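# Close the sliding door fully without slamming it

## Task

Slide the door until it is completely closed, and leave every other object where it was at the start. Moving the door fast enough to slam it, in either direction, fails the task, and so does the robot toppling or ending up leaning. The door must stay closed on its own once the robot lets go; a door that is only shut while the robot holds it does not count.

## Robot and tools

ROBOT. A Hello Robot Stretch 4 with one arm: an omni-wheel base, a lift on a vertical mast, a telescoping arm that reaches forward, a wrist with yaw, pitch and roll, and a two-finger gripper. It stands about 1.6 m tall, and the base rim lies within 0.23 m of the base origin.

FRAMES. Base frame: origin on the floor below the base centre, x ahead, y to the left, z up. hand_pose is reported in this frame and marks the point between the fingers, 0.015 m back from the tips; with all wrist joints at zero its axes line up with the base frame. The printed value may be slightly wrong. The odometry frame is where the base frame was when the scene began. base_odometry comes from wheel rotation only, so slip looks like travel; heading runs -3.142 to 3.142, positive to the left.

execute_actions. Argument "actions" is a list holding one action or none (empty list: just report state and images). Argument "cameras" picks images: head_camera, head_left_camera, head_right_camera, wrist_camera or all; omitted, null or ["all"] gives all, [] gives none; the "pictures" line lists the images in order. An action may carry "base", "joints", or both, plus optional "pace" and "contact_limits"; or it may be {"end_of_arm": "enable_torque"} by itself. All motions in one action begin together.
- "base": one command only, each a relative offset from where the base last reported itself. translate_m: straight drive in metres, forward positive, -2 to 2. strafe_m: sideways in metres, left positive, -2 to 2. rotate_rad: turn in place in radians, counter-clockwise (left) positive, -3.2 to 3.2.
- "joints": absolute joint targets by name. lift_m 0 to 1.2 m; arm_m 0 to 0.55 m (extension); wrist_yaw_rad -1.134 to 4.276 (0 ahead, positive left, 3.14 tucked back, above 3.4 the arm may block it); wrist_pitch_rad -1.117 to 4.259 (0 level, 1.57 pointing down); wrist_roll_rad -1.117 to 4.259 (0 fingers level, positive turns clockwise seen from behind); gripper_m 0 to 0.08 m finger gap. Out-of-range joint targets are clipped and noted; any other bad value or unknown key rejects the call with no motion. Joints or base omitted from an action may keep pushing toward an older target.
- "pace": "slow", "default", "fast" or "max" (base up to 0.1/0.3/0.4/0.6 m/s and 1/2/3/4 rad/s; slower when the lift is above 0.2 m).
- "contact_limits": only {"arm_m": value}, 0 (gentlest) to 0.75 (firmest), default 0.5; the arm stops when it pushes harder than this.
A single action runs at most 15 s. To unfold the wrist at the start, send lift_m 0.4 with wrist_yaw_rad 0.

wait: "seconds" 0 to 10; commands nothing, returns state and images.
zoom_image: "camera" and "region" [x0, y0, x1, y1] in image pixels from the top-left, at most 504 by 504, on that camera's newest full image.
read_manual: optional "section" ("licences"); only licence text, no motion.
finished_scene: "scene" = the current scene's number; irreversible, reports success. Call it only once the door is closed and stays closed by itself.

RESULTS. base_status and joint_status per motion: "done"; "off_target" (stopped short, may still push); "contact_stop_at_<key>" (hit something; that part then goes slack and holds where it is until next commanded); "limit_stop_at_<name>" (built-in limit, e.g. own_body or tilt); "time_out"; "torque_fault" (a wrist or gripper motor overloaded and went limp; send enable_torque). If a call reports a stop, later calls in the same reply are skipped. on_its_own lists things not commanded this call; "held at" is a held target, not the position. lidar_m: 12 distances in metres, sectors of 30 degrees counter-clockwise starting straight ahead (4th left, 7th behind, 10th right); "-" means nothing seen or closer than 0.25 m; glass and thin legs can be missed. wrist_depth_mm: 7x7 grid of median depths 100-2000 mm, rows from the top left. motor_effort: percent of maximum, positive toward larger joint values, peak in brackets; sustained effort at rest means pushing or carrying. For wheel_0..2, positive means turning right. base_tilt in degrees, forward and right positive; turned_by_wheels vs turned_by_imu differing by over ~0.1 rad suggests a collision or slip.

CAMERAS. head_camera looks forward and down from the mast top (turn the base to aim it); head_left_camera and head_right_camera are steeper fisheyes that also show the base and arm; wrist_camera looks along the fingers, tips near the image bottom. Calibration lines give K and the base-to-camera transform.

CAUTIONS. Move the door slowly and gently, using low arm contact limits and slow pace, so it never slams at either end; stop before the door hits its stop hard. Avoid strong steady pushes, especially with the lift high, which can tip the robot; beyond 6 degrees of lean the robot goes slack (limit_stop_at_tilt). Do not press the gripper into things with base or arm moves, which faults the wrist. Avoid knocking anything else in the room. Tilted-up and rolled wrist poses can trigger own-body stops. Less total motion time is better.

Each tool is called after "Request:" as a command line: name --argument value for each argument, lists and objects as JSON in quotes; but a table of rows of numbers goes row by row, as --pt "numbers of a row", without its own name.

## Session

Request:
execute_actions --actions '[]'

Scene clock: 0.00 s.
base_odometry: x=+0.000 y=+0.000 heading=+0.000 (m, m, rad; odometry frame)
turned_by_wheels: +0.000 (rad since the last result)
turned_by_imu: +0.000 (rad since the last result)
base_tilt: forward=-0.1 right=-0.2 (deg)
lidar_m: 1.00 0.81 0.80 0.89 0.92 0.90 1.03 0.90 0.83 0.94 1.91 1.79
base_status: not commanded
joint_positions: lift_m=+0.125 arm_m=-0.002 wrist_yaw_rad=+3.057 wrist_pitch_rad=-0.013 wrist_roll_rad=+0.006 gripper_m=+0.040
joint_status: not commanded
motor_effort: lift_m=+21 arm_m=+0 wrist_yaw_rad=+0 wrist_pitch_rad=-5 wrist_roll_rad=+0 gripper_m=-2 wheel_0=+0 wheel_1=+0 wheel_2=+0 (%)
hand_pose: x=-0.0360 y=+0.1051 z=+0.3057 quat_wxyz=(+0.042, +0.007, +0.003, +0.999) (m; base frame)
wrist_depth_mm: 137 140 1281 1160 976 878 778 / 106 140 1281 1138 991 866 778 / 111 139 1255 1138 976 854 768 / 129 153 1255 1160 960 866 768 / 891 1098 1308 1118 976 854 768 / 917 1042 1229 1098 931 854 768 / 831 - 128 831 105 798 750
pictures: head_camera, head_left_camera, head_right_camera, wrist_camera
Images, in order (width x height): head_camera 420x560, head_left_camera 420x672, head_right_camera 420x672, wrist_camera 616x392.

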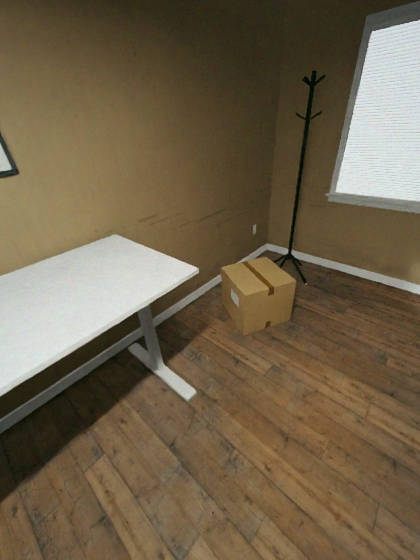

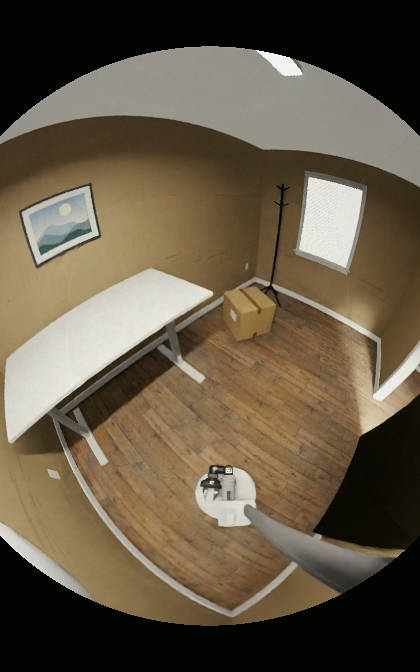

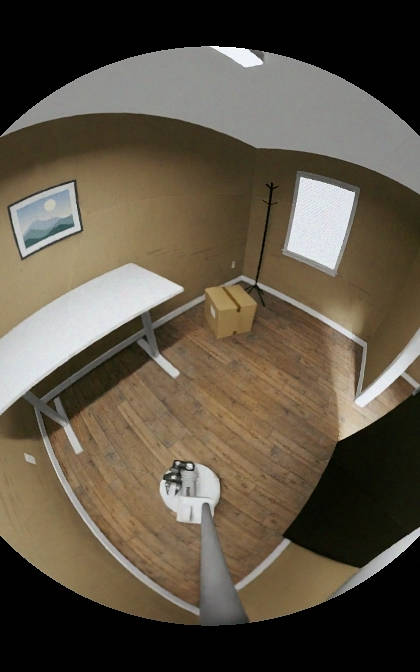

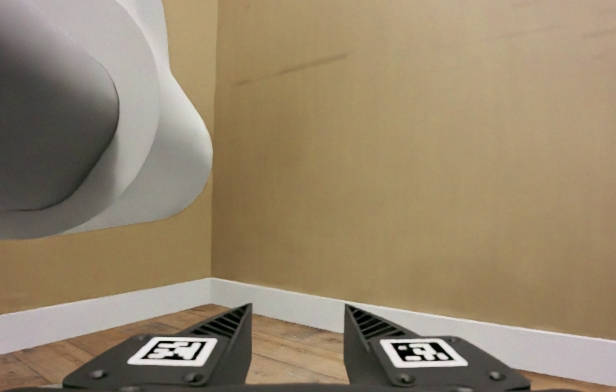

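Request:
execute_actions --actions '[{"base":{"rotate_rad":-1.4},"joints":{"lift_m":0.4}}]'

Scene clock: 2.60 s.
base_odometry: x=+0.000 y=+0.000 heading=-1.400 (m, m, rad; odometry frame)
turned_by_wheels: -1.400 (rad since the last result)
turned_by_imu: -1.415 (rad since the last result)
base_tilt: forward=-0.1 right=-0.1 (deg)
lidar_m: 1.06 2.24 1.60 0.92 0.81 0.79 1.00 0.89 0.91 1.00 0.85 0.84
base_status: done
joint_positions: lift_m=+0.400 arm_m=-0.002 wrist_yaw_rad=+3.057 wrist_pitch_rad=-0.013 wrist_roll_rad=+0.006 gripper_m=+0.040
joint_status: all done
motor_effort: lift_m=+24(29) arm_m=-1(1) wrist_yaw_rad=+1(1) wrist_pitch_rad=-6(6) wrist_roll_rad=-1(1) gripper_m=+0(0) wheel_0=+3(9) wheel_1=+1(10) wheel_2=+0(6) (%)
hand_pose: x=-0.0359 y=+0.1051 z=+0.5807 quat_wxyz=(+0.042, +0.007, +0.003, +0.999) (m; base frame)
wrist_depth_mm: 137 141 1255 1537 1808 1537 1281 / 106 139 1229 1464 1098 878 842 / 112 139 1205 1499 1576 1464 1281 / 129 153 1205 1537 1756 1499 1308 / 854 1025 1229 1537 1708 1499 1281 / 878 1025 1138 1464 1708 1499 1308 / 878 - 128 1397 106 1397 1281
pictures: head_camera, head_left_camera, head_right_camera, wrist_camera
camera_calibration (this result's frames):
wrist_camera: T_world_to_cam=[[0.111258, 0.993533, 0.0226536, -0.117785], [-0.0465637, 0.0279817, -0.998523, 0.634055], [-0.9927, 0.110039, 0.0493758, 0.0687595], [0, 0, 0, 1]] pos_world=[0.110886, 0.091715, 0.632392]
Images, in order (width x height): head_camera 420x560, head_left_camera 420x672, head_right_camera 420x672, wrist_camera 616x392.

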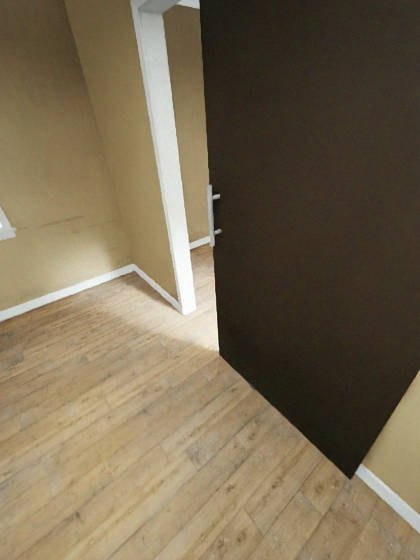

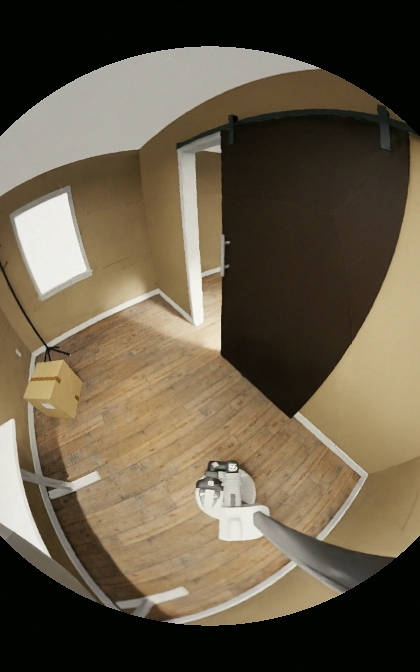

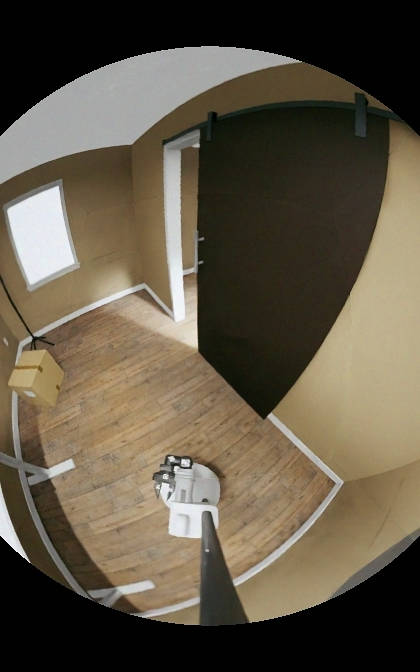

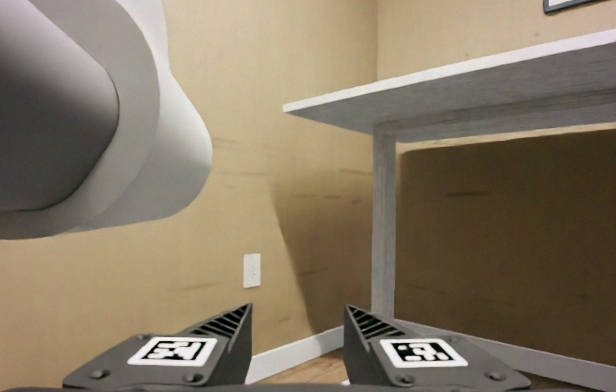

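Request:
execute_actions --actions '[{"base":{"rotate_rad":-0.887},"joints":{"wrist_yaw_rad":0,"gripper_m":0.08,"wrist_pitch_rad":0}}]' --cameras '[]'

Request:
execute_actions --actions '[{"base":{"strafe_m":1.17},"joints":{"lift_m":0.895},"pace":"fast"}]'

Scene clock: 10.93 s.
base_odometry: x=+0.000 y=+0.000 heading=-2.286 (m, m, rad; odometry frame)
turned_by_wheels: -0.887 (rad since the last result)
turned_by_imu: -0.898 (rad since the last result)
base_tilt: forward=-0.1 right=-0.1 (deg)
lidar_m: 0.84 0.88 1.21 2.83 1.62 0.84 0.80 0.84 0.96 0.89 0.93 0.95
base_status: done
joint_positions: lift_m=+0.400 arm_m=-0.002 wrist_yaw_rad=+0.000 wrist_pitch_rad=+0.002 wrist_roll_rad=+0.006 gripper_m=+0.080
joint_status: all done
motor_effort: lift_m=+23(24) arm_m=+0(1) wrist_yaw_rad=-1(6) wrist_pitch_rad=-6(7) wrist_roll_rad=+0(1) gripper_m=+1(6) wheel_0=+3(9) wheel_1=+2(8) wheel_2=+1(7) (%)
hand_pose: x=+0.3813 y=-0.0873 z=+0.5775 quat_wxyz=(+1.000, +0.003, +0.001, +0.000) (m; base frame)
wrist_depth_mm: 597 597 668 676 676 683 691 / 597 603 668 676 676 691 691 / 591 597 668 676 676 683 691 / 591 603 668 676 683 691 683 / 585 597 668 668 683 676 691 / 597 597 668 668 676 683 691 / - 103 668 676 151 - -
pictures: none
No camera images: the call's "cameras" was empty. Leave "cameras" out to get every camera's image.

Scene clock: 15.00 s.
base_odometry: x=+0.883 y=-0.767 heading=-2.286 (m, m, rad; odometry frame)
turned_by_wheels: +0.000 (rad since the last result)
turned_by_imu: -0.004 (rad since the last result)
base_tilt: forward=+0.0 right=+0.0 (deg)
lidar_m: 0.79 1.03 1.29 1.63 1.57 0.87 0.91 0.91 1.17 2.07 1.21 0.86
base_status: done
joint_positions: lift_m=+0.895 arm_m=-0.002 wrist_yaw_rad=+0.000 wrist_pitch_rad=+0.002 wrist_roll_rad=+0.006 gripper_m=+0.080
joint_status: all done
motor_effort: lift_m=+24(25) arm_m=-1(1) wrist_yaw_rad=+0(1) wrist_pitch_rad=-6(6) wrist_roll_rad=+0(1) gripper_m=+1(1) wheel_0=-1(13) wheel_1=+1(14) wheel_2=+0(2) (%)
hand_pose: x=+0.3812 y=-0.0874 z=+1.0724 quat_wxyz=(+1.000, +0.003, +0.001, +0.000) (m; base frame)
wrist_depth_mm: - - - 615 615 621 627 / - - - 615 615 621 634 / - - - 615 615 621 634 / - - - 609 615 615 627 / - - - 609 615 627 627 / - - - 615 615 627 627 / - 103 - 609 151 - -
pictures: head_camera, head_left_camera, head_right_camera, wrist_camera
camera_calibration (this result's frames):
wrist_camera: T_world_to_cam=[[-0.0262193, -0.99939, 0.0230726, -0.106276], [0.0331016, -0.0239359, -0.999165, 1.11563], [0.999108, -0.0254337, 0.033709, -0.274615], [0, 0, 0, 1]] pos_world=[0.234655, -0.0864921, 1.12641]
Images, in order (width x height): head_camera 420x560, head_left_camera 420x672, head_right_camera 420x672, wrist_camera 616x392.

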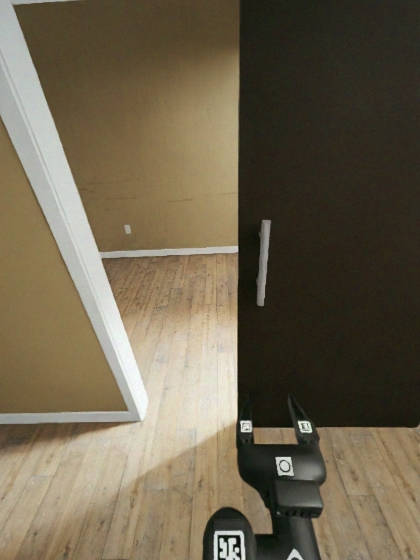

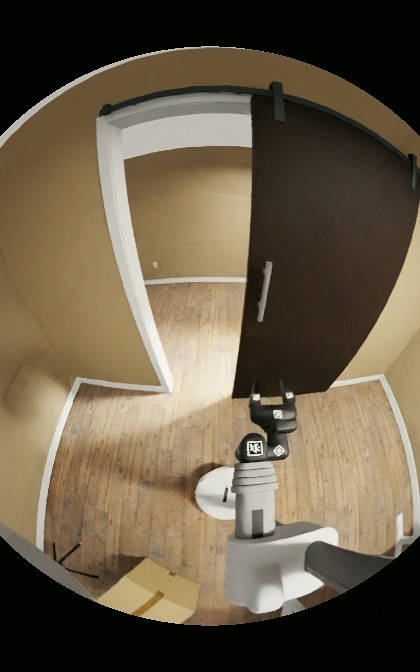

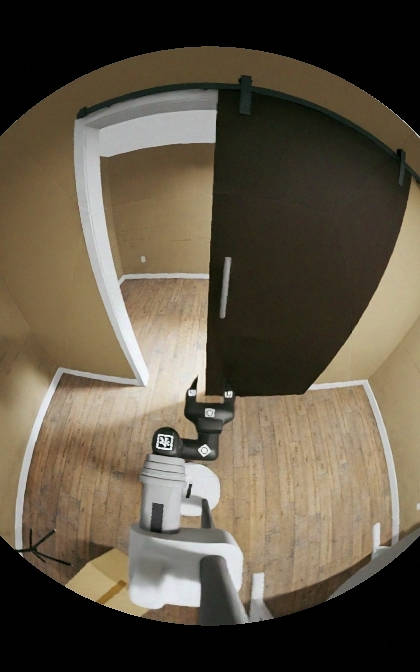

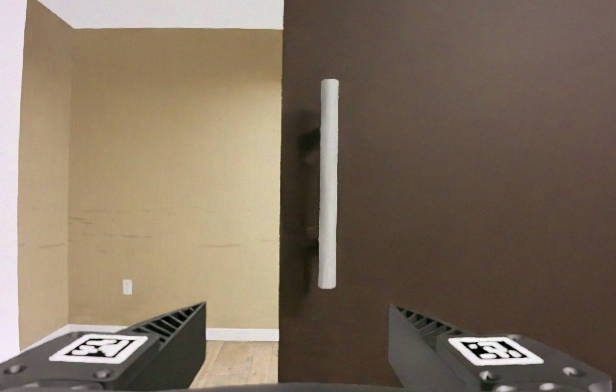

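Request:
execute_actions --actions '[{"base":{"strafe_m":-0.035},"joints":{"lift_m":0.94,"arm_m":0.28}}]' --cameras '["head_camera","wrist_camera"]'

Scene clock: 18.00 s.
base_odometry: x=+0.857 y=-0.744 heading=-2.286 (m, m, rad; odometry frame)
turned_by_wheels: +0.000 (rad since the last result)
turned_by_imu: -0.001 (rad since the last result)
base_tilt: forward=+0.0 right=-0.1 (deg)
lidar_m: 0.79 1.05 1.31 1.66 1.54 0.88 0.91 0.90 1.15 2.03 1.20 0.85
base_status: done
joint_positions: lift_m=+0.940 arm_m=+0.279 wrist_yaw_rad=+0.000 wrist_pitch_rad=+0.003 wrist_roll_rad=+0.006 gripper_m=+0.080
joint_status: all done
motor_effort: lift_m=+24(24) arm_m=+7(8) wrist_yaw_rad=+0(1) wrist_pitch_rad=-7(7) wrist_roll_rad=+0(0) gripper_m=+0(2) wheel_0=+2(10) wheel_1=-2(10) wheel_2=+0(1) (%)
hand_pose: x=+0.6623 y=-0.0874 z=+1.1173 quat_wxyz=(+1.000, +0.003, +0.001, +0.000) (m; base frame)
wrist_depth_mm: - - - 332 338 340 342 / - - - 334 336 340 340 / - - - 332 338 340 342 / - - - 332 340 340 342 / - - - 334 336 340 342 / - - 330 332 336 338 342 / - 103 332 332 151 - -
pictures: head_camera, wrist_camera
camera_calibration (this result's frames):
wrist_camera: T_world_to_cam=[[-0.0261266, -0.999392, 0.0230741, -0.0999871], [0.0330355, -0.0239325, -0.999168, 1.15127], [0.999113, -0.0253426, 0.0336407, -0.556872], [0, 0, 0, 1]] pos_world=[0.515732, -0.0864861, 1.17135]
Images, in order (width x height): head_camera 420x560, wrist_camera 616x392.

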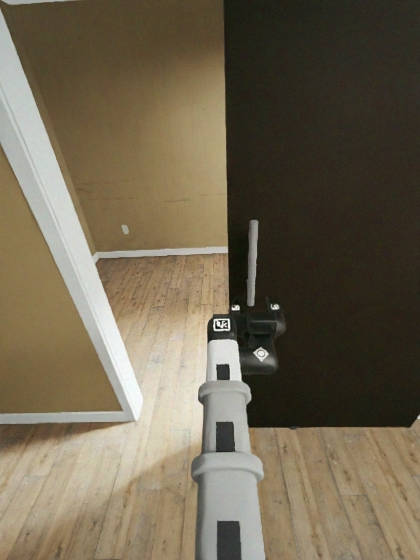

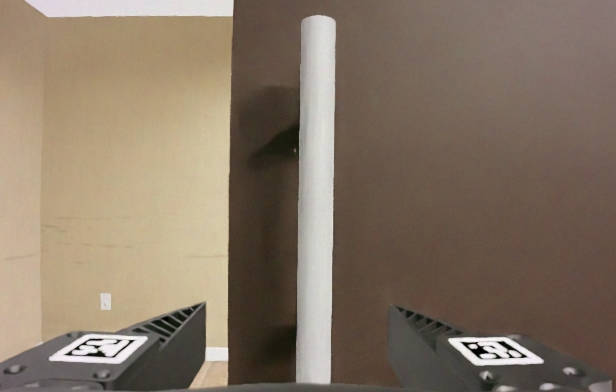

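Request:
execute_actions --actions '[{"joints":{"arm_m":0.42},"contact_limits":{"arm_m":0.2}}]' --cameras '["head_camera","wrist_camera"]'

Scene clock: 20.27 s.
base_odometry: x=+0.857 y=-0.744 heading=-2.286 (m, m, rad; odometry frame)
turned_by_wheels: +0.000 (rad since the last result)
turned_by_imu: -0.001 (rad since the last result)
base_tilt: forward=+0.1 right=+0.0 (deg)
lidar_m: 0.79 1.07 1.30 1.69 1.56 0.89 0.93 0.89 1.18 2.04 1.20 0.87
base_status: not commanded
joint_positions: lift_m=+0.940 arm_m=+0.419 wrist_yaw_rad=+0.000 wrist_pitch_rad=+0.003 wrist_roll_rad=+0.006 gripper_m=+0.080
joint_status: all done
motor_effort: lift_m=+24(25) arm_m=+7(9) wrist_yaw_rad=+0(0) wrist_pitch_rad=-6(6) wrist_roll_rad=-1(0) gripper_m=+3(1) wheel_0=+2(2) wheel_1=-2(2) wheel_2=+0(0) (%)
contact_limits: arm_m 0.2
hand_pose: x=+0.8023 y=-0.0874 z=+1.1173 quat_wxyz=(+1.000, +0.003, +0.001, +0.000) (m; base frame)
wrist_depth_mm: - - 193 133 195 198 200 / - - 193 133 196 198 199 / - - 193 132 196 198 199 / - - 193 132 196 198 199 / - - 192 131 196 198 199 / - - 192 130 153 198 200 / - 103 193 130 134 - -
pictures: head_camera, wrist_camera
camera_calibration (this result's frames):
wrist_camera: T_world_to_cam=[[-0.0261316, -0.999392, 0.0230738, -0.096326], [0.0330403, -0.0239325, -0.999167, 1.14664], [0.999112, -0.0253474, 0.0336456, -0.696758], [0, 0, 0, 1]] pos_world=[0.655737, -0.0864864, 1.17135]
Images, in order (width x height): head_camera 420x560, wrist_camera 616x392.

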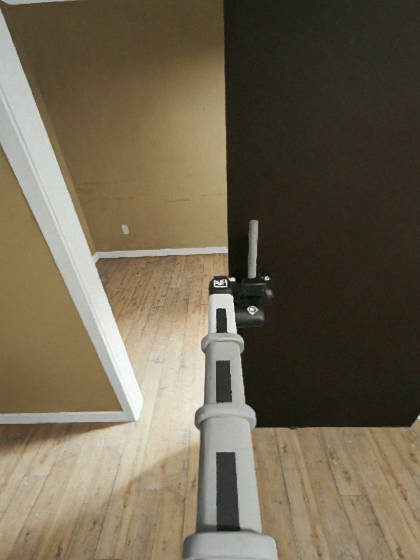

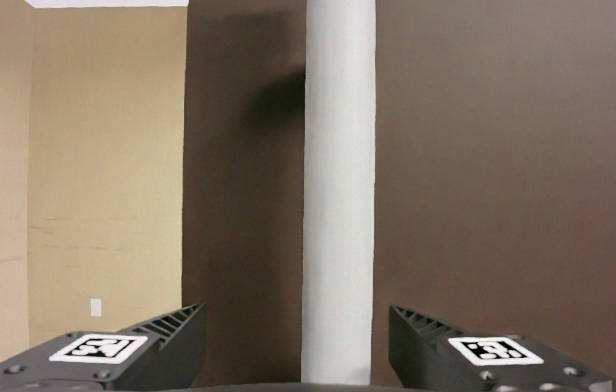

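Request:
execute_actions --actions '[{"joints":{"arm_m":0.435,"gripper_m":0.04},"contact_limits":{"arm_m":0.2}}]' --cameras '[]'

Request:
execute_actions --actions '[{"base":{"strafe_m":0.4},"pace":"slow"}]'

Scene clock: 22.73 s.
base_odometry: x=+0.857 y=-0.744 heading=-2.287 (m, m, rad; odometry frame)
turned_by_wheels: -0.001 (rad since the last result)
turned_by_imu: -0.002 (rad since the last result)
base_tilt: forward=-0.1 right=+0.1 (deg)
lidar_m: 0.78 1.06 1.31 1.69 1.55 0.88 0.93 0.91 1.14 2.03 1.20 0.88
base_status: not commanded
joint_positions: lift_m=+0.940 arm_m=+0.434 wrist_yaw_rad=-0.007 wrist_pitch_rad=+0.003 wrist_roll_rad=+0.006 gripper_m=+0.041
joint_status: all done
on_its_own: wrist_yaw_rad is at rest, and its effort (+22) is outside its rest range (-13 to +13)
motor_effort: lift_m=+24(24) arm_m=+6(7) wrist_yaw_rad=+22(26) wrist_pitch_rad=-7(5) wrist_roll_rad=+0(0) gripper_m=-8(5) wheel_0=-4(4) wheel_1=-2(2) wheel_2=-5(5) (%)
contact_limits: arm_m 0.2
hand_pose: x=+0.8169 y=-0.0890 z=+1.1173 quat_wxyz=(+1.000, +0.003, +0.001, -0.004) (m; base frame)
wrist_depth_mm: - - 177 111 181 183 185 / - - 177 111 181 183 185 / - - 177 111 181 183 185 / - - 177 111 181 183 185 / - - 177 111 181 183 186 / - - 176 111 181 183 185 / - - 130 111 107 184 185
pictures: none
No camera images: the call's "cameras" was empty. Leave "cameras" out to get every camera's image.

Scene clock: 27.87 s.
base_odometry: x=+1.158 y=-1.007 heading=-2.288 (m, m, rad; odometry frame)
turned_by_wheels: -0.001 (rad since the last result)
turned_by_imu: -0.013 (rad since the last result)
base_tilt: forward=-0.3 right=+0.0 (deg)
lidar_m: 0.78 0.93 1.29 1.28 1.33 0.76 0.74 1.09 1.18 2.43 1.22 0.88
base_status: done
joint_positions: lift_m=+0.940 arm_m=+0.434 wrist_yaw_rad=-0.003 wrist_pitch_rad=+0.003 wrist_roll_rad=+0.006 gripper_m=+0.040
joint_status: not commanded
motor_effort: lift_m=+25(25) arm_m=+4(6) wrist_yaw_rad=+8(42) wrist_pitch_rad=-7(7) wrist_roll_rad=-1(0) gripper_m=-4(17) wheel_0=-8(33) wheel_1=+2(4) wheel_2=-5(8) (%)
hand_pose: x=+0.8177 y=-0.0880 z=+1.1173 quat_wxyz=(+1.000, +0.003, +0.001, -0.001) (m; base frame)
wrist_depth_mm: - - 174 109 179 181 183 / - - 175 109 179 182 183 / - - 174 109 179 181 183 / - - 175 109 179 181 183 / - - 175 109 179 181 183 / - - 174 109 179 182 184 / - - 128 109 105 182 183
pictures: head_camera, head_left_camera, head_right_camera, wrist_camera
camera_calibration (this result's frames):
wrist_camera: T_world_to_cam=[[-0.0289591, -0.999314, 0.0230778, -0.0942115], [0.0328393, -0.0240262, -0.999172, 1.14625], [0.999041, -0.0281773, 0.0335125, -0.712153], [0, 0, 0, 1]] pos_world=[0.671099, -0.0866733, 1.17135]
Images, in order (width x height): head_camera 420x560, head_left_camera 420x672, head_right_camera 420x672, wrist_camera 616x392.

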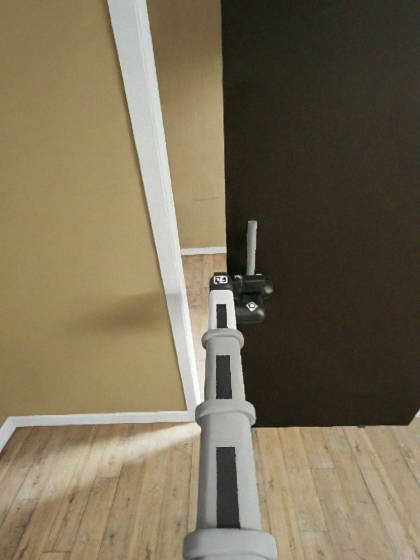

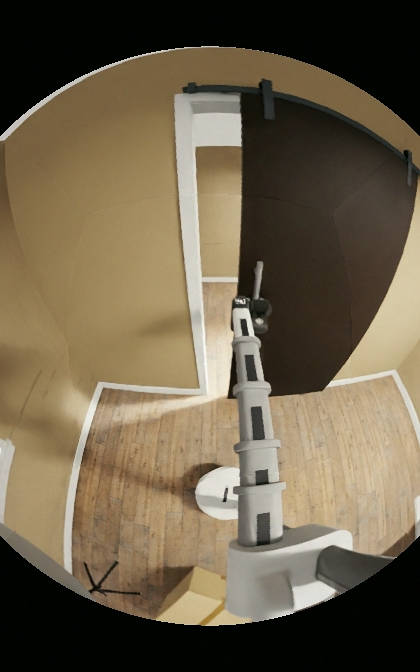

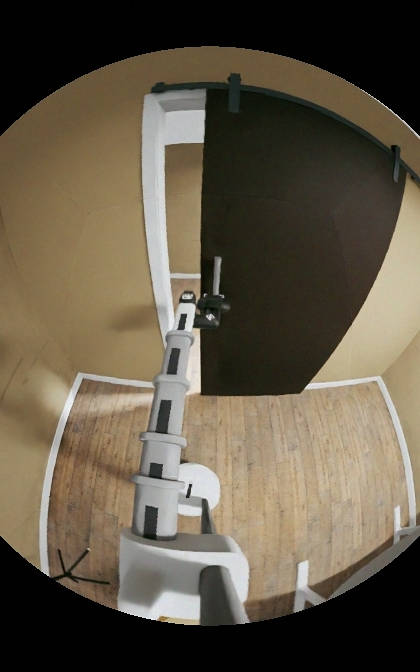

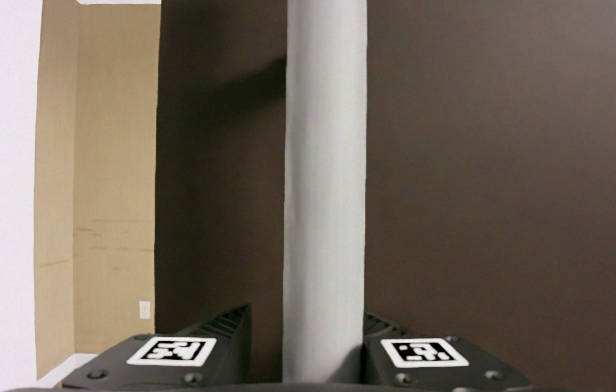

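Request:
execute_actions --actions '[{"base":{"strafe_m":0.2},"pace":"slow"}]'

Scene clock: 32.00 s.
base_odometry: x=+1.308 y=-1.139 heading=-2.288 (m, m, rad; odometry frame)
turned_by_wheels: +0.000 (rad since the last result)
turned_by_imu: -0.010 (rad since the last result)
base_tilt: forward=+0.0 right=+0.0 (deg)
lidar_m: 0.78 0.93 1.15 1.09 1.13 1.15 0.71 0.84 1.27 2.64 1.21 0.88
base_status: done
joint_positions: lift_m=+0.940 arm_m=+0.434 wrist_yaw_rad=+0.000 wrist_pitch_rad=+0.003 wrist_roll_rad=+0.006 gripper_m=+0.040
joint_status: not commanded
motor_effort: lift_m=+24(25) arm_m=+3(3) wrist_yaw_rad=+1(47) wrist_pitch_rad=-6(7) wrist_roll_rad=+0(1) gripper_m=-1(15) wheel_0=-3(34) wheel_1=+3(5) wheel_2=-3(10) (%)
hand_pose: x=+0.8180 y=-0.0875 z=+1.1173 quat_wxyz=(+1.000, +0.003, +0.001, +0.000) (m; base frame)
wrist_depth_mm: 230 220 170 104 174 177 179 / 230 220 170 104 174 177 179 / 230 220 170 104 175 177 179 / 230 220 170 104 175 177 179 / 229 220 170 104 174 177 179 / 230 219 169 105 175 177 179 / 229 - 129 105 105 178 179
pictures: head_camera, head_left_camera, head_right_camera, wrist_camera
camera_calibration (this result's frames):
wrist_camera: T_world_to_cam=[[-0.0265197, -0.999382, 0.0230794, -0.0956871], [0.0328091, -0.0239452, -0.999175, 1.14627], [0.99911, -0.0257406, 0.0334238, -0.712191], [0, 0, 0, 1]] pos_world=[0.671411, -0.0865124, 1.17134]
Images, in order (width x height): head_camera 420x560, head_left_camera 420x672, head_right_camera 420x672, wrist_camera 616x392.

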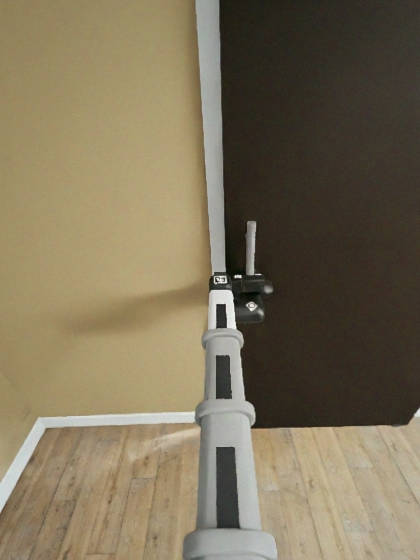

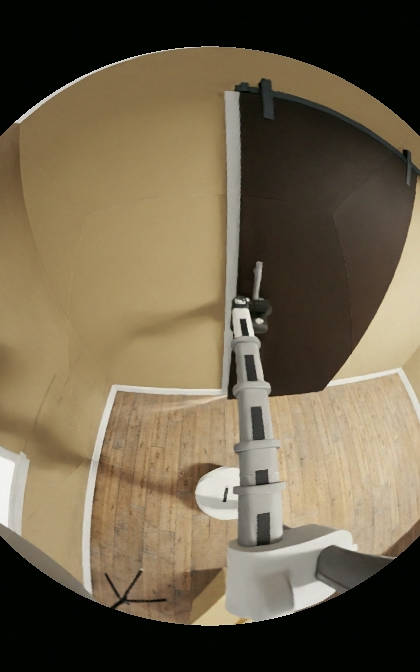

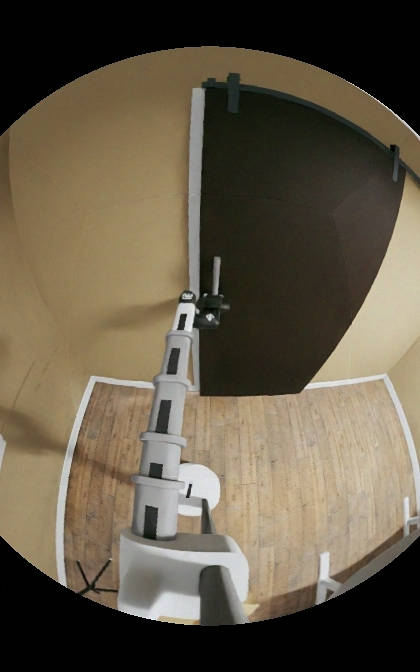

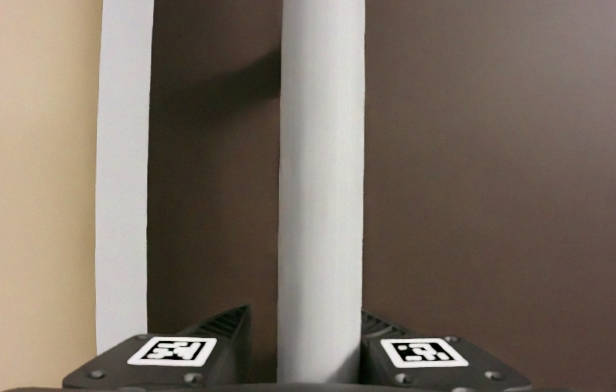

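Request:
zoom_image --camera "head_left_camera" --region '[200, 60, 320, 140]'

Region (200, 60, 320, 140) of head_left_camera's 420x672 image, scaled by 4.200, with more detail than that image has.

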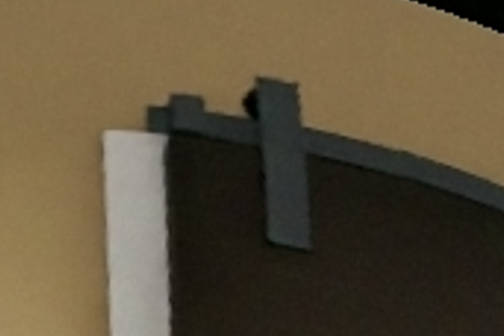

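Request:
execute_actions --actions '[{"base":{"strafe_m":0.025},"pace":"slow"}]' --cameras '["head_left_camera","wrist_camera"]'

Request:
zoom_image --camera "head_left_camera" --region '[200, 60, 320, 140]'

Scene clock: 34.60 s.
base_odometry: x=+1.327 y=-1.155 heading=-2.289 (m, m, rad; odometry frame)
turned_by_wheels: +0.000 (rad since the last result)
turned_by_imu: -0.005 (rad since the last result)
base_tilt: forward=-0.1 right=+0.2 (deg)
lidar_m: 0.77 0.93 1.15 1.06 1.11 1.14 0.71 0.81 1.30 2.65 1.22 0.89
base_status: done
joint_positions: lift_m=+0.940 arm_m=+0.434 wrist_yaw_rad=+0.000 wrist_pitch_rad=+0.003 wrist_roll_rad=+0.006 gripper_m=+0.040
joint_status: not commanded
motor_effort: lift_m=+24(25) arm_m=+3(3) wrist_yaw_rad=+2(32) wrist_pitch_rad=-7(7) wrist_roll_rad=+0(1) gripper_m=-3(12) wheel_0=-5(26) wheel_1=+2(7) wheel_2=-2(9) (%)
hand_pose: x=+0.8180 y=-0.0875 z=+1.1173 quat_wxyz=(+1.000, +0.003, +0.001, +0.000) (m; base frame)
wrist_depth_mm: 229 229 169 104 174 177 179 / 229 229 169 105 174 177 179 / 229 229 170 104 175 177 179 / 229 219 170 104 174 177 179 / 228 220 170 104 174 177 179 / 229 219 169 104 175 177 179 / 229 - 128 104 106 178 179
pictures: head_left_camera, wrist_camera
camera_calibration (this result's frames):
wrist_camera: T_world_to_cam=[[-0.0265474, -0.999381, 0.0230813, -0.0956712], [0.0327315, -0.0239461, -0.999177, 1.14632], [0.999112, -0.0257701, 0.033347, -0.712158], [0, 0, 0, 1]] pos_world=[0.671464, -0.0865144, 1.17133]
Images, in order (width x height): head_left_camera 420x672, wrist_camera 616x392.

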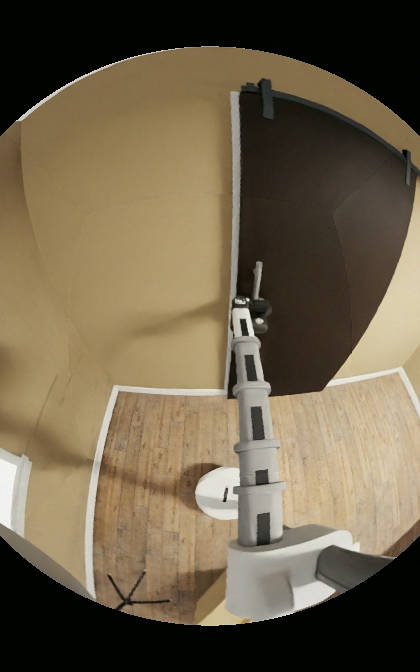

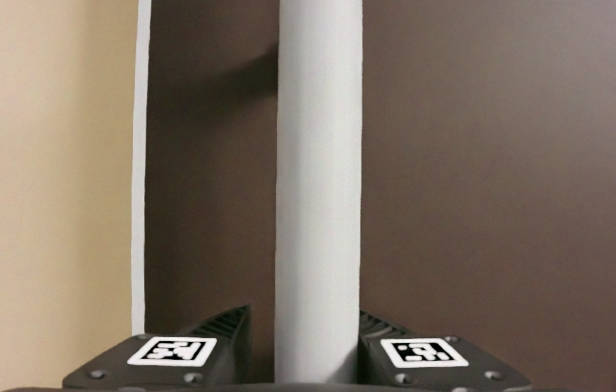

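Region (200, 60, 320, 140) of head_left_camera's 420x672 image, scaled by 4.200, with more detail than that image has.

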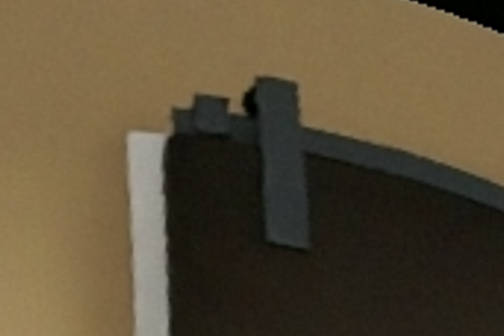

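Request:
execute_actions --actions '[{"base":{"strafe_m":0.016},"pace":"slow"}]' --cameras '["head_left_camera","wrist_camera"]'

Request:
zoom_image --camera "head_left_camera" --region '[200, 60, 320, 140]'

Scene clock: 36.60 s.
base_odometry: x=+1.339 y=-1.166 heading=-2.290 (m, m, rad; odometry frame)
turned_by_wheels: -0.001 (rad since the last result)
turned_by_imu: -0.003 (rad since the last result)
base_tilt: forward=+0.1 right=-0.1 (deg)
lidar_m: 0.78 0.92 1.11 1.04 1.10 1.13 0.72 0.80 1.29 2.68 1.20 0.86
base_status: done
joint_positions: lift_m=+0.940 arm_m=+0.434 wrist_yaw_rad=-0.003 wrist_pitch_rad=+0.003 wrist_roll_rad=+0.006 gripper_m=+0.041
joint_status: not commanded
motor_effort: lift_m=+24(25) arm_m=+3(3) wrist_yaw_rad=+11(27) wrist_pitch_rad=-7(7) wrist_roll_rad=-1(1) gripper_m=-4(9) wheel_0=-10(21) wheel_1=-2(7) wheel_2=-6(6) (%)
hand_pose: x=+0.8178 y=-0.0881 z=+1.1173 quat_wxyz=(+1.000, +0.003, +0.001, -0.002) (m; base frame)
wrist_depth_mm: 229 230 169 104 175 178 180 / 228 230 169 104 174 178 180 / 228 229 169 104 175 178 180 / 228 230 169 104 175 178 180 / 229 231 169 104 175 178 180 / 228 231 168 104 174 178 180 / 228 - 129 104 106 178 180
pictures: head_left_camera, wrist_camera
camera_calibration (this result's frames):
wrist_camera: T_world_to_cam=[[-0.0295876, -0.999296, 0.0230786, -0.0938276], [0.0327522, -0.0240455, -0.999174, 1.14631], [0.999025, -0.0288072, 0.0334406, -0.712212], [0, 0, 0, 1]] pos_world=[0.671197, -0.0867149, 1.17134]
Images, in order (width x height): head_left_camera 420x672, wrist_camera 616x392.

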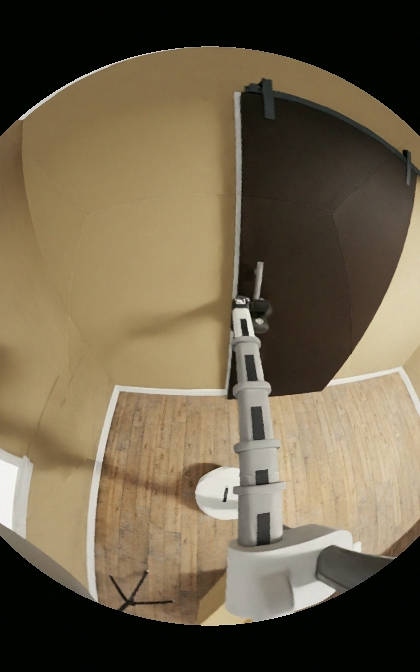

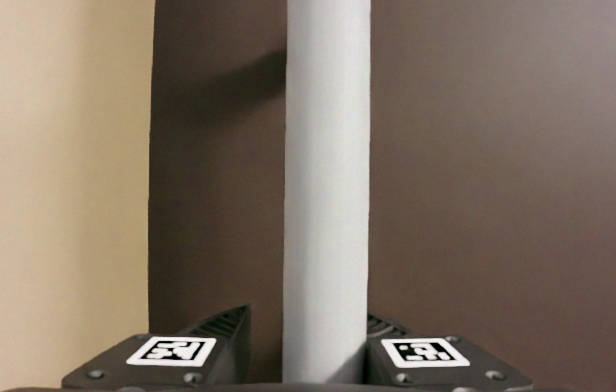

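Region (200, 60, 320, 140) of head_left_camera's 420x672 image, scaled by 4.200, with more detail than that image has.

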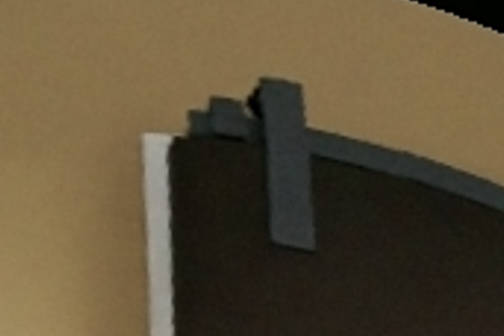

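Request:
execute_actions --actions '[{"base":{"strafe_m":0.008},"pace":"slow"}]' --cameras '["head_left_camera","wrist_camera"]'

Request:
zoom_image --camera "head_left_camera" --region '[200, 60, 320, 140]'

Scene clock: 37.93 s.
base_odometry: x=+1.345 y=-1.171 heading=-2.292 (m, m, rad; odometry frame)
turned_by_wheels: -0.002 (rad since the last result)
turned_by_imu: -0.002 (rad since the last result)
base_tilt: forward=+0.0 right=-0.1 (deg)
lidar_m: 0.77 0.93 1.10 1.02 1.08 1.09 0.71 0.82 1.33 2.68 1.24 0.86
base_status: done
joint_positions: lift_m=+0.940 arm_m=+0.434 wrist_yaw_rad=-0.006 wrist_pitch_rad=+0.003 wrist_roll_rad=+0.006 gripper_m=+0.041
joint_status: not commanded
on_its_own: wrist_yaw_rad is at rest, and its effort (+17) is outside its rest range (-13 to +13)
motor_effort: lift_m=+25(25) arm_m=+3(2) wrist_yaw_rad=+17(24) wrist_pitch_rad=-7(6) wrist_roll_rad=-1(0) gripper_m=-6(7) wheel_0=-13(17) wheel_1=-2(4) wheel_2=-6(4) (%)
hand_pose: x=+0.8175 y=-0.0888 z=+1.1173 quat_wxyz=(+1.000, +0.003, +0.001, -0.003) (m; base frame)
wrist_depth_mm: 227 230 169 104 175 178 180 / 227 230 169 104 175 178 181 / 227 229 169 104 175 178 181 / 227 230 169 104 175 178 180 / 227 230 169 104 175 178 180 / 227 229 168 103 175 178 180 / 228 - 130 103 106 179 181
pictures: head_left_camera, wrist_camera
camera_calibration (this result's frames):
wrist_camera: T_world_to_cam=[[-0.0326216, -0.999201, 0.0230791, -0.0919913], [0.0326527, -0.0241445, -0.999175, 1.14637], [0.998934, -0.0318411, 0.0334143, -0.712129], [0, 0, 0, 1]] pos_world=[0.670937, -0.0869143, 1.17134]
Images, in order (width x height): head_left_camera 420x672, wrist_camera 616x392.

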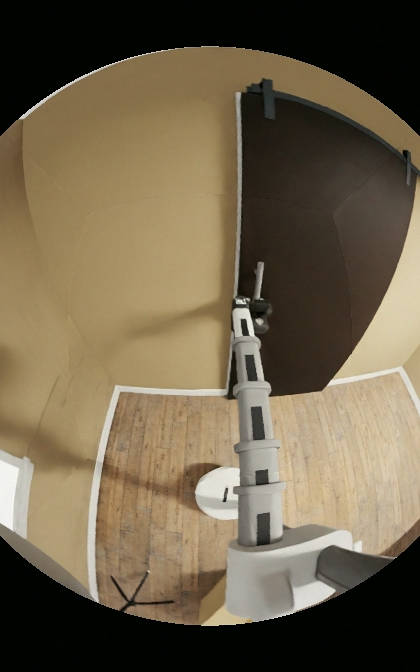

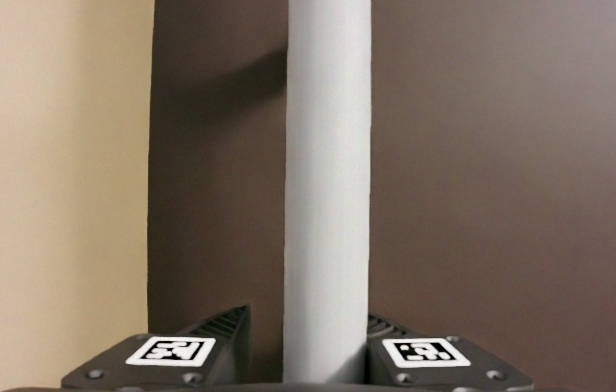

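Region (200, 60, 320, 140) of head_left_camera's 420x672 image, scaled by 4.200, with more detail than that image has.

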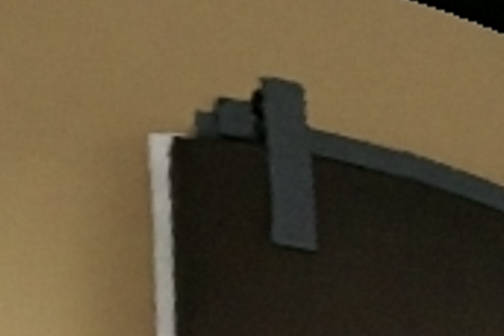

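Request:
execute_actions --actions '[{"base":{"strafe_m":0.012},"pace":"slow"}]' --cameras '["head_left_camera","wrist_camera"]'

Request:
zoom_image --camera "head_left_camera" --region '[200, 60, 320, 140]'

Scene clock: 39.47 s.
base_odometry: x=+1.353 y=-1.179 heading=-2.295 (m, m, rad; odometry frame)
turned_by_wheels: -0.003 (rad since the last result)
turned_by_imu: -0.006 (rad since the last result)
base_tilt: forward=-0.1 right=-0.1 (deg)
lidar_m: 0.75 0.93 1.09 1.02 1.06 1.13 0.72 0.81 1.33 2.69 1.24 0.87
base_status: done
joint_positions: lift_m=+0.940 arm_m=+0.434 wrist_yaw_rad=-0.010 wrist_pitch_rad=+0.003 wrist_roll_rad=+0.006 gripper_m=+0.042
joint_status: not commanded
on_its_own: wrist_yaw_rad is at rest, and its effort (+28) is outside its rest range (-13 to +13)
motor_effort: lift_m=+25(24) arm_m=+3(3) wrist_yaw_rad=+28(28) wrist_pitch_rad=-7(7) wrist_roll_rad=-1(0) gripper_m=-13(11) wheel_0=-25(24) wheel_1=-7(6) wheel_2=-7(6) (%)
hand_pose: x=+0.8172 y=-0.0895 z=+1.1173 quat_wxyz=(+1.000, +0.003, +0.001, -0.005) (m; base frame)
wrist_depth_mm: 225 229 168 105 176 179 182 / 225 228 167 105 175 180 183 / 224 228 168 105 175 180 182 / 225 228 168 104 175 179 182 / 225 228 168 104 176 179 182 / 225 228 167 104 176 179 182 / 224 - 132 104 105 180 183
pictures: head_left_camera, wrist_camera
camera_calibration (this result's frames):
wrist_camera: T_world_to_cam=[[-0.0360628, -0.999083, 0.0230765, -0.0899048], [0.0325698, -0.0242542, -0.999175, 1.14642], [0.998819, -0.0352815, 0.0334146, -0.712069], [0, 0, 0, 1]] pos_world=[0.670647, -0.0871397, 1.17134]
Images, in order (width x height): head_left_camera 420x672, wrist_camera 616x392.

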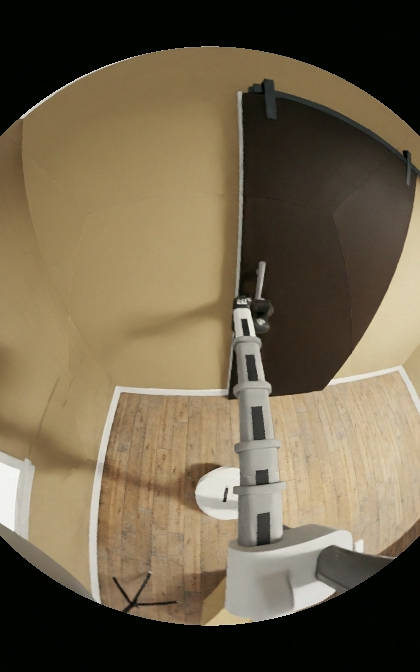

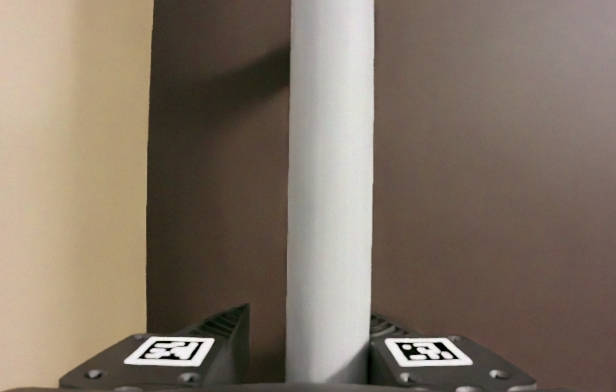

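Region (200, 60, 320, 140) of head_left_camera's 420x672 image, scaled by 4.200, with more detail than that image has.

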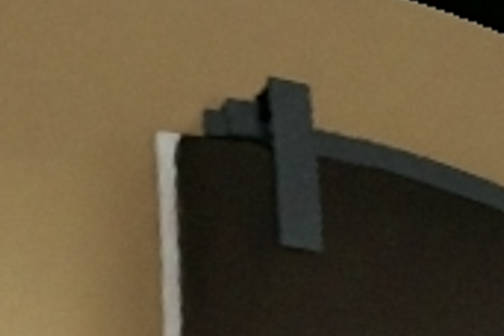

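Request:
execute_actions --actions '[{"base":{"strafe_m":-0.02},"joints":{"gripper_m":0.08},"pace":"slow"}]' --cameras '["wrist_camera"]'

Request:
execute_actions --actions '[{"joints":{"arm_m":0.3}}]' --cameras '["head_camera","head_left_camera"]'

Request:
zoom_image --camera "head_left_camera" --region '[200, 60, 320, 140]'

Scene clock: 41.87 s.
base_odometry: x=+1.338 y=-1.166 heading=-2.295 (m, m, rad; odometry frame)
turned_by_wheels: +0.000 (rad since the last result)
turned_by_imu: -0.001 (rad since the last result)
base_tilt: forward=+0.1 right=+0.1 (deg)
lidar_m: 0.77 0.91 1.12 1.05 1.09 1.12 0.71 0.82 1.30 2.68 1.23 0.87
base_status: done
joint_positions: lift_m=+0.940 arm_m=+0.434 wrist_yaw_rad=+0.000 wrist_pitch_rad=+0.003 wrist_roll_rad=+0.006 gripper_m=+0.080
joint_status: all done
motor_effort: lift_m=+24(24) arm_m=+3(2) wrist_yaw_rad=+1(28) wrist_pitch_rad=-6(7) wrist_roll_rad=+0(1) gripper_m=-1(10) wheel_0=+3(22) wheel_1=-4(11) wheel_2=-2(7) (%)
hand_pose: x=+0.8180 y=-0.0875 z=+1.1173 quat_wxyz=(+1.000, +0.003, +0.001, +0.000) (m; base frame)
wrist_depth_mm: 227 229 168 103 174 177 180 / 227 167 168 103 175 178 180 / 228 167 169 104 175 177 180 / 228 167 168 104 175 177 180 / 228 167 168 103 174 177 180 / 228 167 168 104 174 178 180 / - 103 169 103 151 105 -
pictures: wrist_camera
camera_calibration (this result's frames):
wrist_camera: T_world_to_cam=[[-0.0265565, -0.999381, 0.0230788, -0.0956625], [0.0327993, -0.0239457, -0.999175, 1.14628], [0.999109, -0.0257776, 0.0334149, -0.712246], [0, 0, 0, 1]] pos_world=[0.671474, -0.0865149, 1.17134]
Images, in order (width x height): wrist_camera 616x392.

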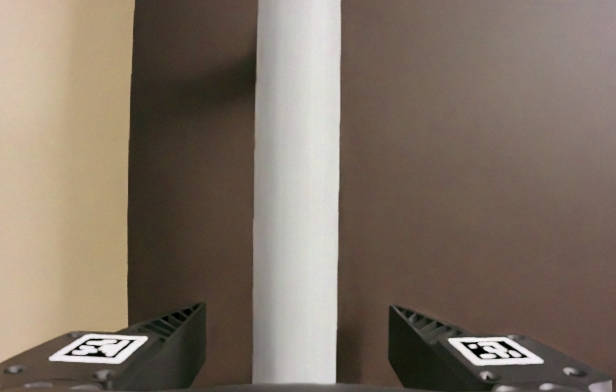

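Scene clock: 43.30 s.
base_odometry: x=+1.338 y=-1.166 heading=-2.295 (m, m, rad; odometry frame)
turned_by_wheels: +0.000 (rad since the last result)
turned_by_imu: -0.001 (rad since the last result)
base_tilt: forward=-0.1 right=+0.0 (deg)
lidar_m: 0.78 0.90 1.10 1.05 1.08 1.12 0.70 0.80 1.30 2.67 1.22 0.88
base_status: not commanded
joint_positions: lift_m=+0.940 arm_m=+0.301 wrist_yaw_rad=+0.000 wrist_pitch_rad=+0.003 wrist_roll_rad=+0.006 gripper_m=+0.080
joint_status: all done
motor_effort: lift_m=+24(25) arm_m=-7(10) wrist_yaw_rad=+1(1) wrist_pitch_rad=-7(6) wrist_roll_rad=-1(0) gripper_m=+1(2) wheel_0=+4(4) wheel_1=-4(4) wheel_2=-2(2) (%)
hand_pose: x=+0.6848 y=-0.0874 z=+1.1173 quat_wxyz=(+1.000, +0.003, +0.001, +0.000) (m; base frame)
wrist_depth_mm: 351 357 303 303 312 315 320 / 355 359 301 303 310 315 319 / 353 359 301 303 309 315 320 / 353 359 301 303 312 315 320 / 353 362 301 304 310 315 319 / 355 359 301 303 309 314 320 / - 103 300 303 151 105 -
pictures: head_camera, head_left_camera
Images, in order (width x height): head_camera 420x560, head_left_camera 420x672.

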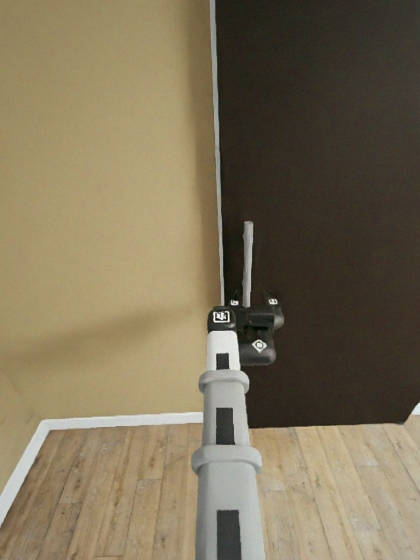

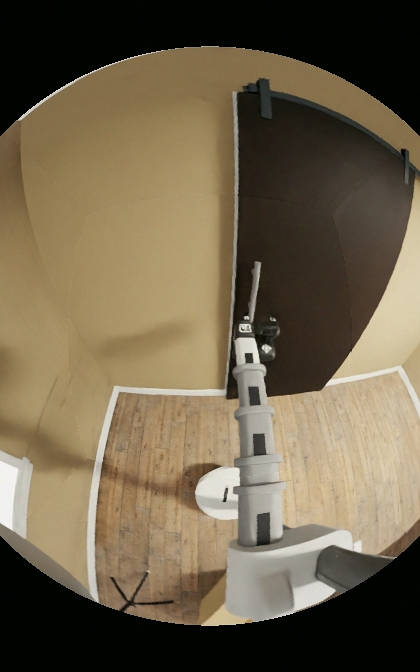

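Region (200, 60, 320, 140) of head_left_camera's 420x672 image, scaled by 4.200, with more detail than that image has.

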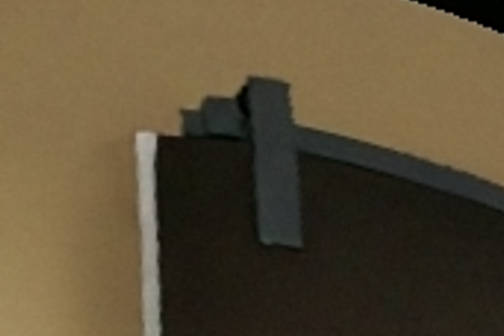

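Still against the stop.

Request:
finished_scene --scene 1

The scene is finished: the task was done.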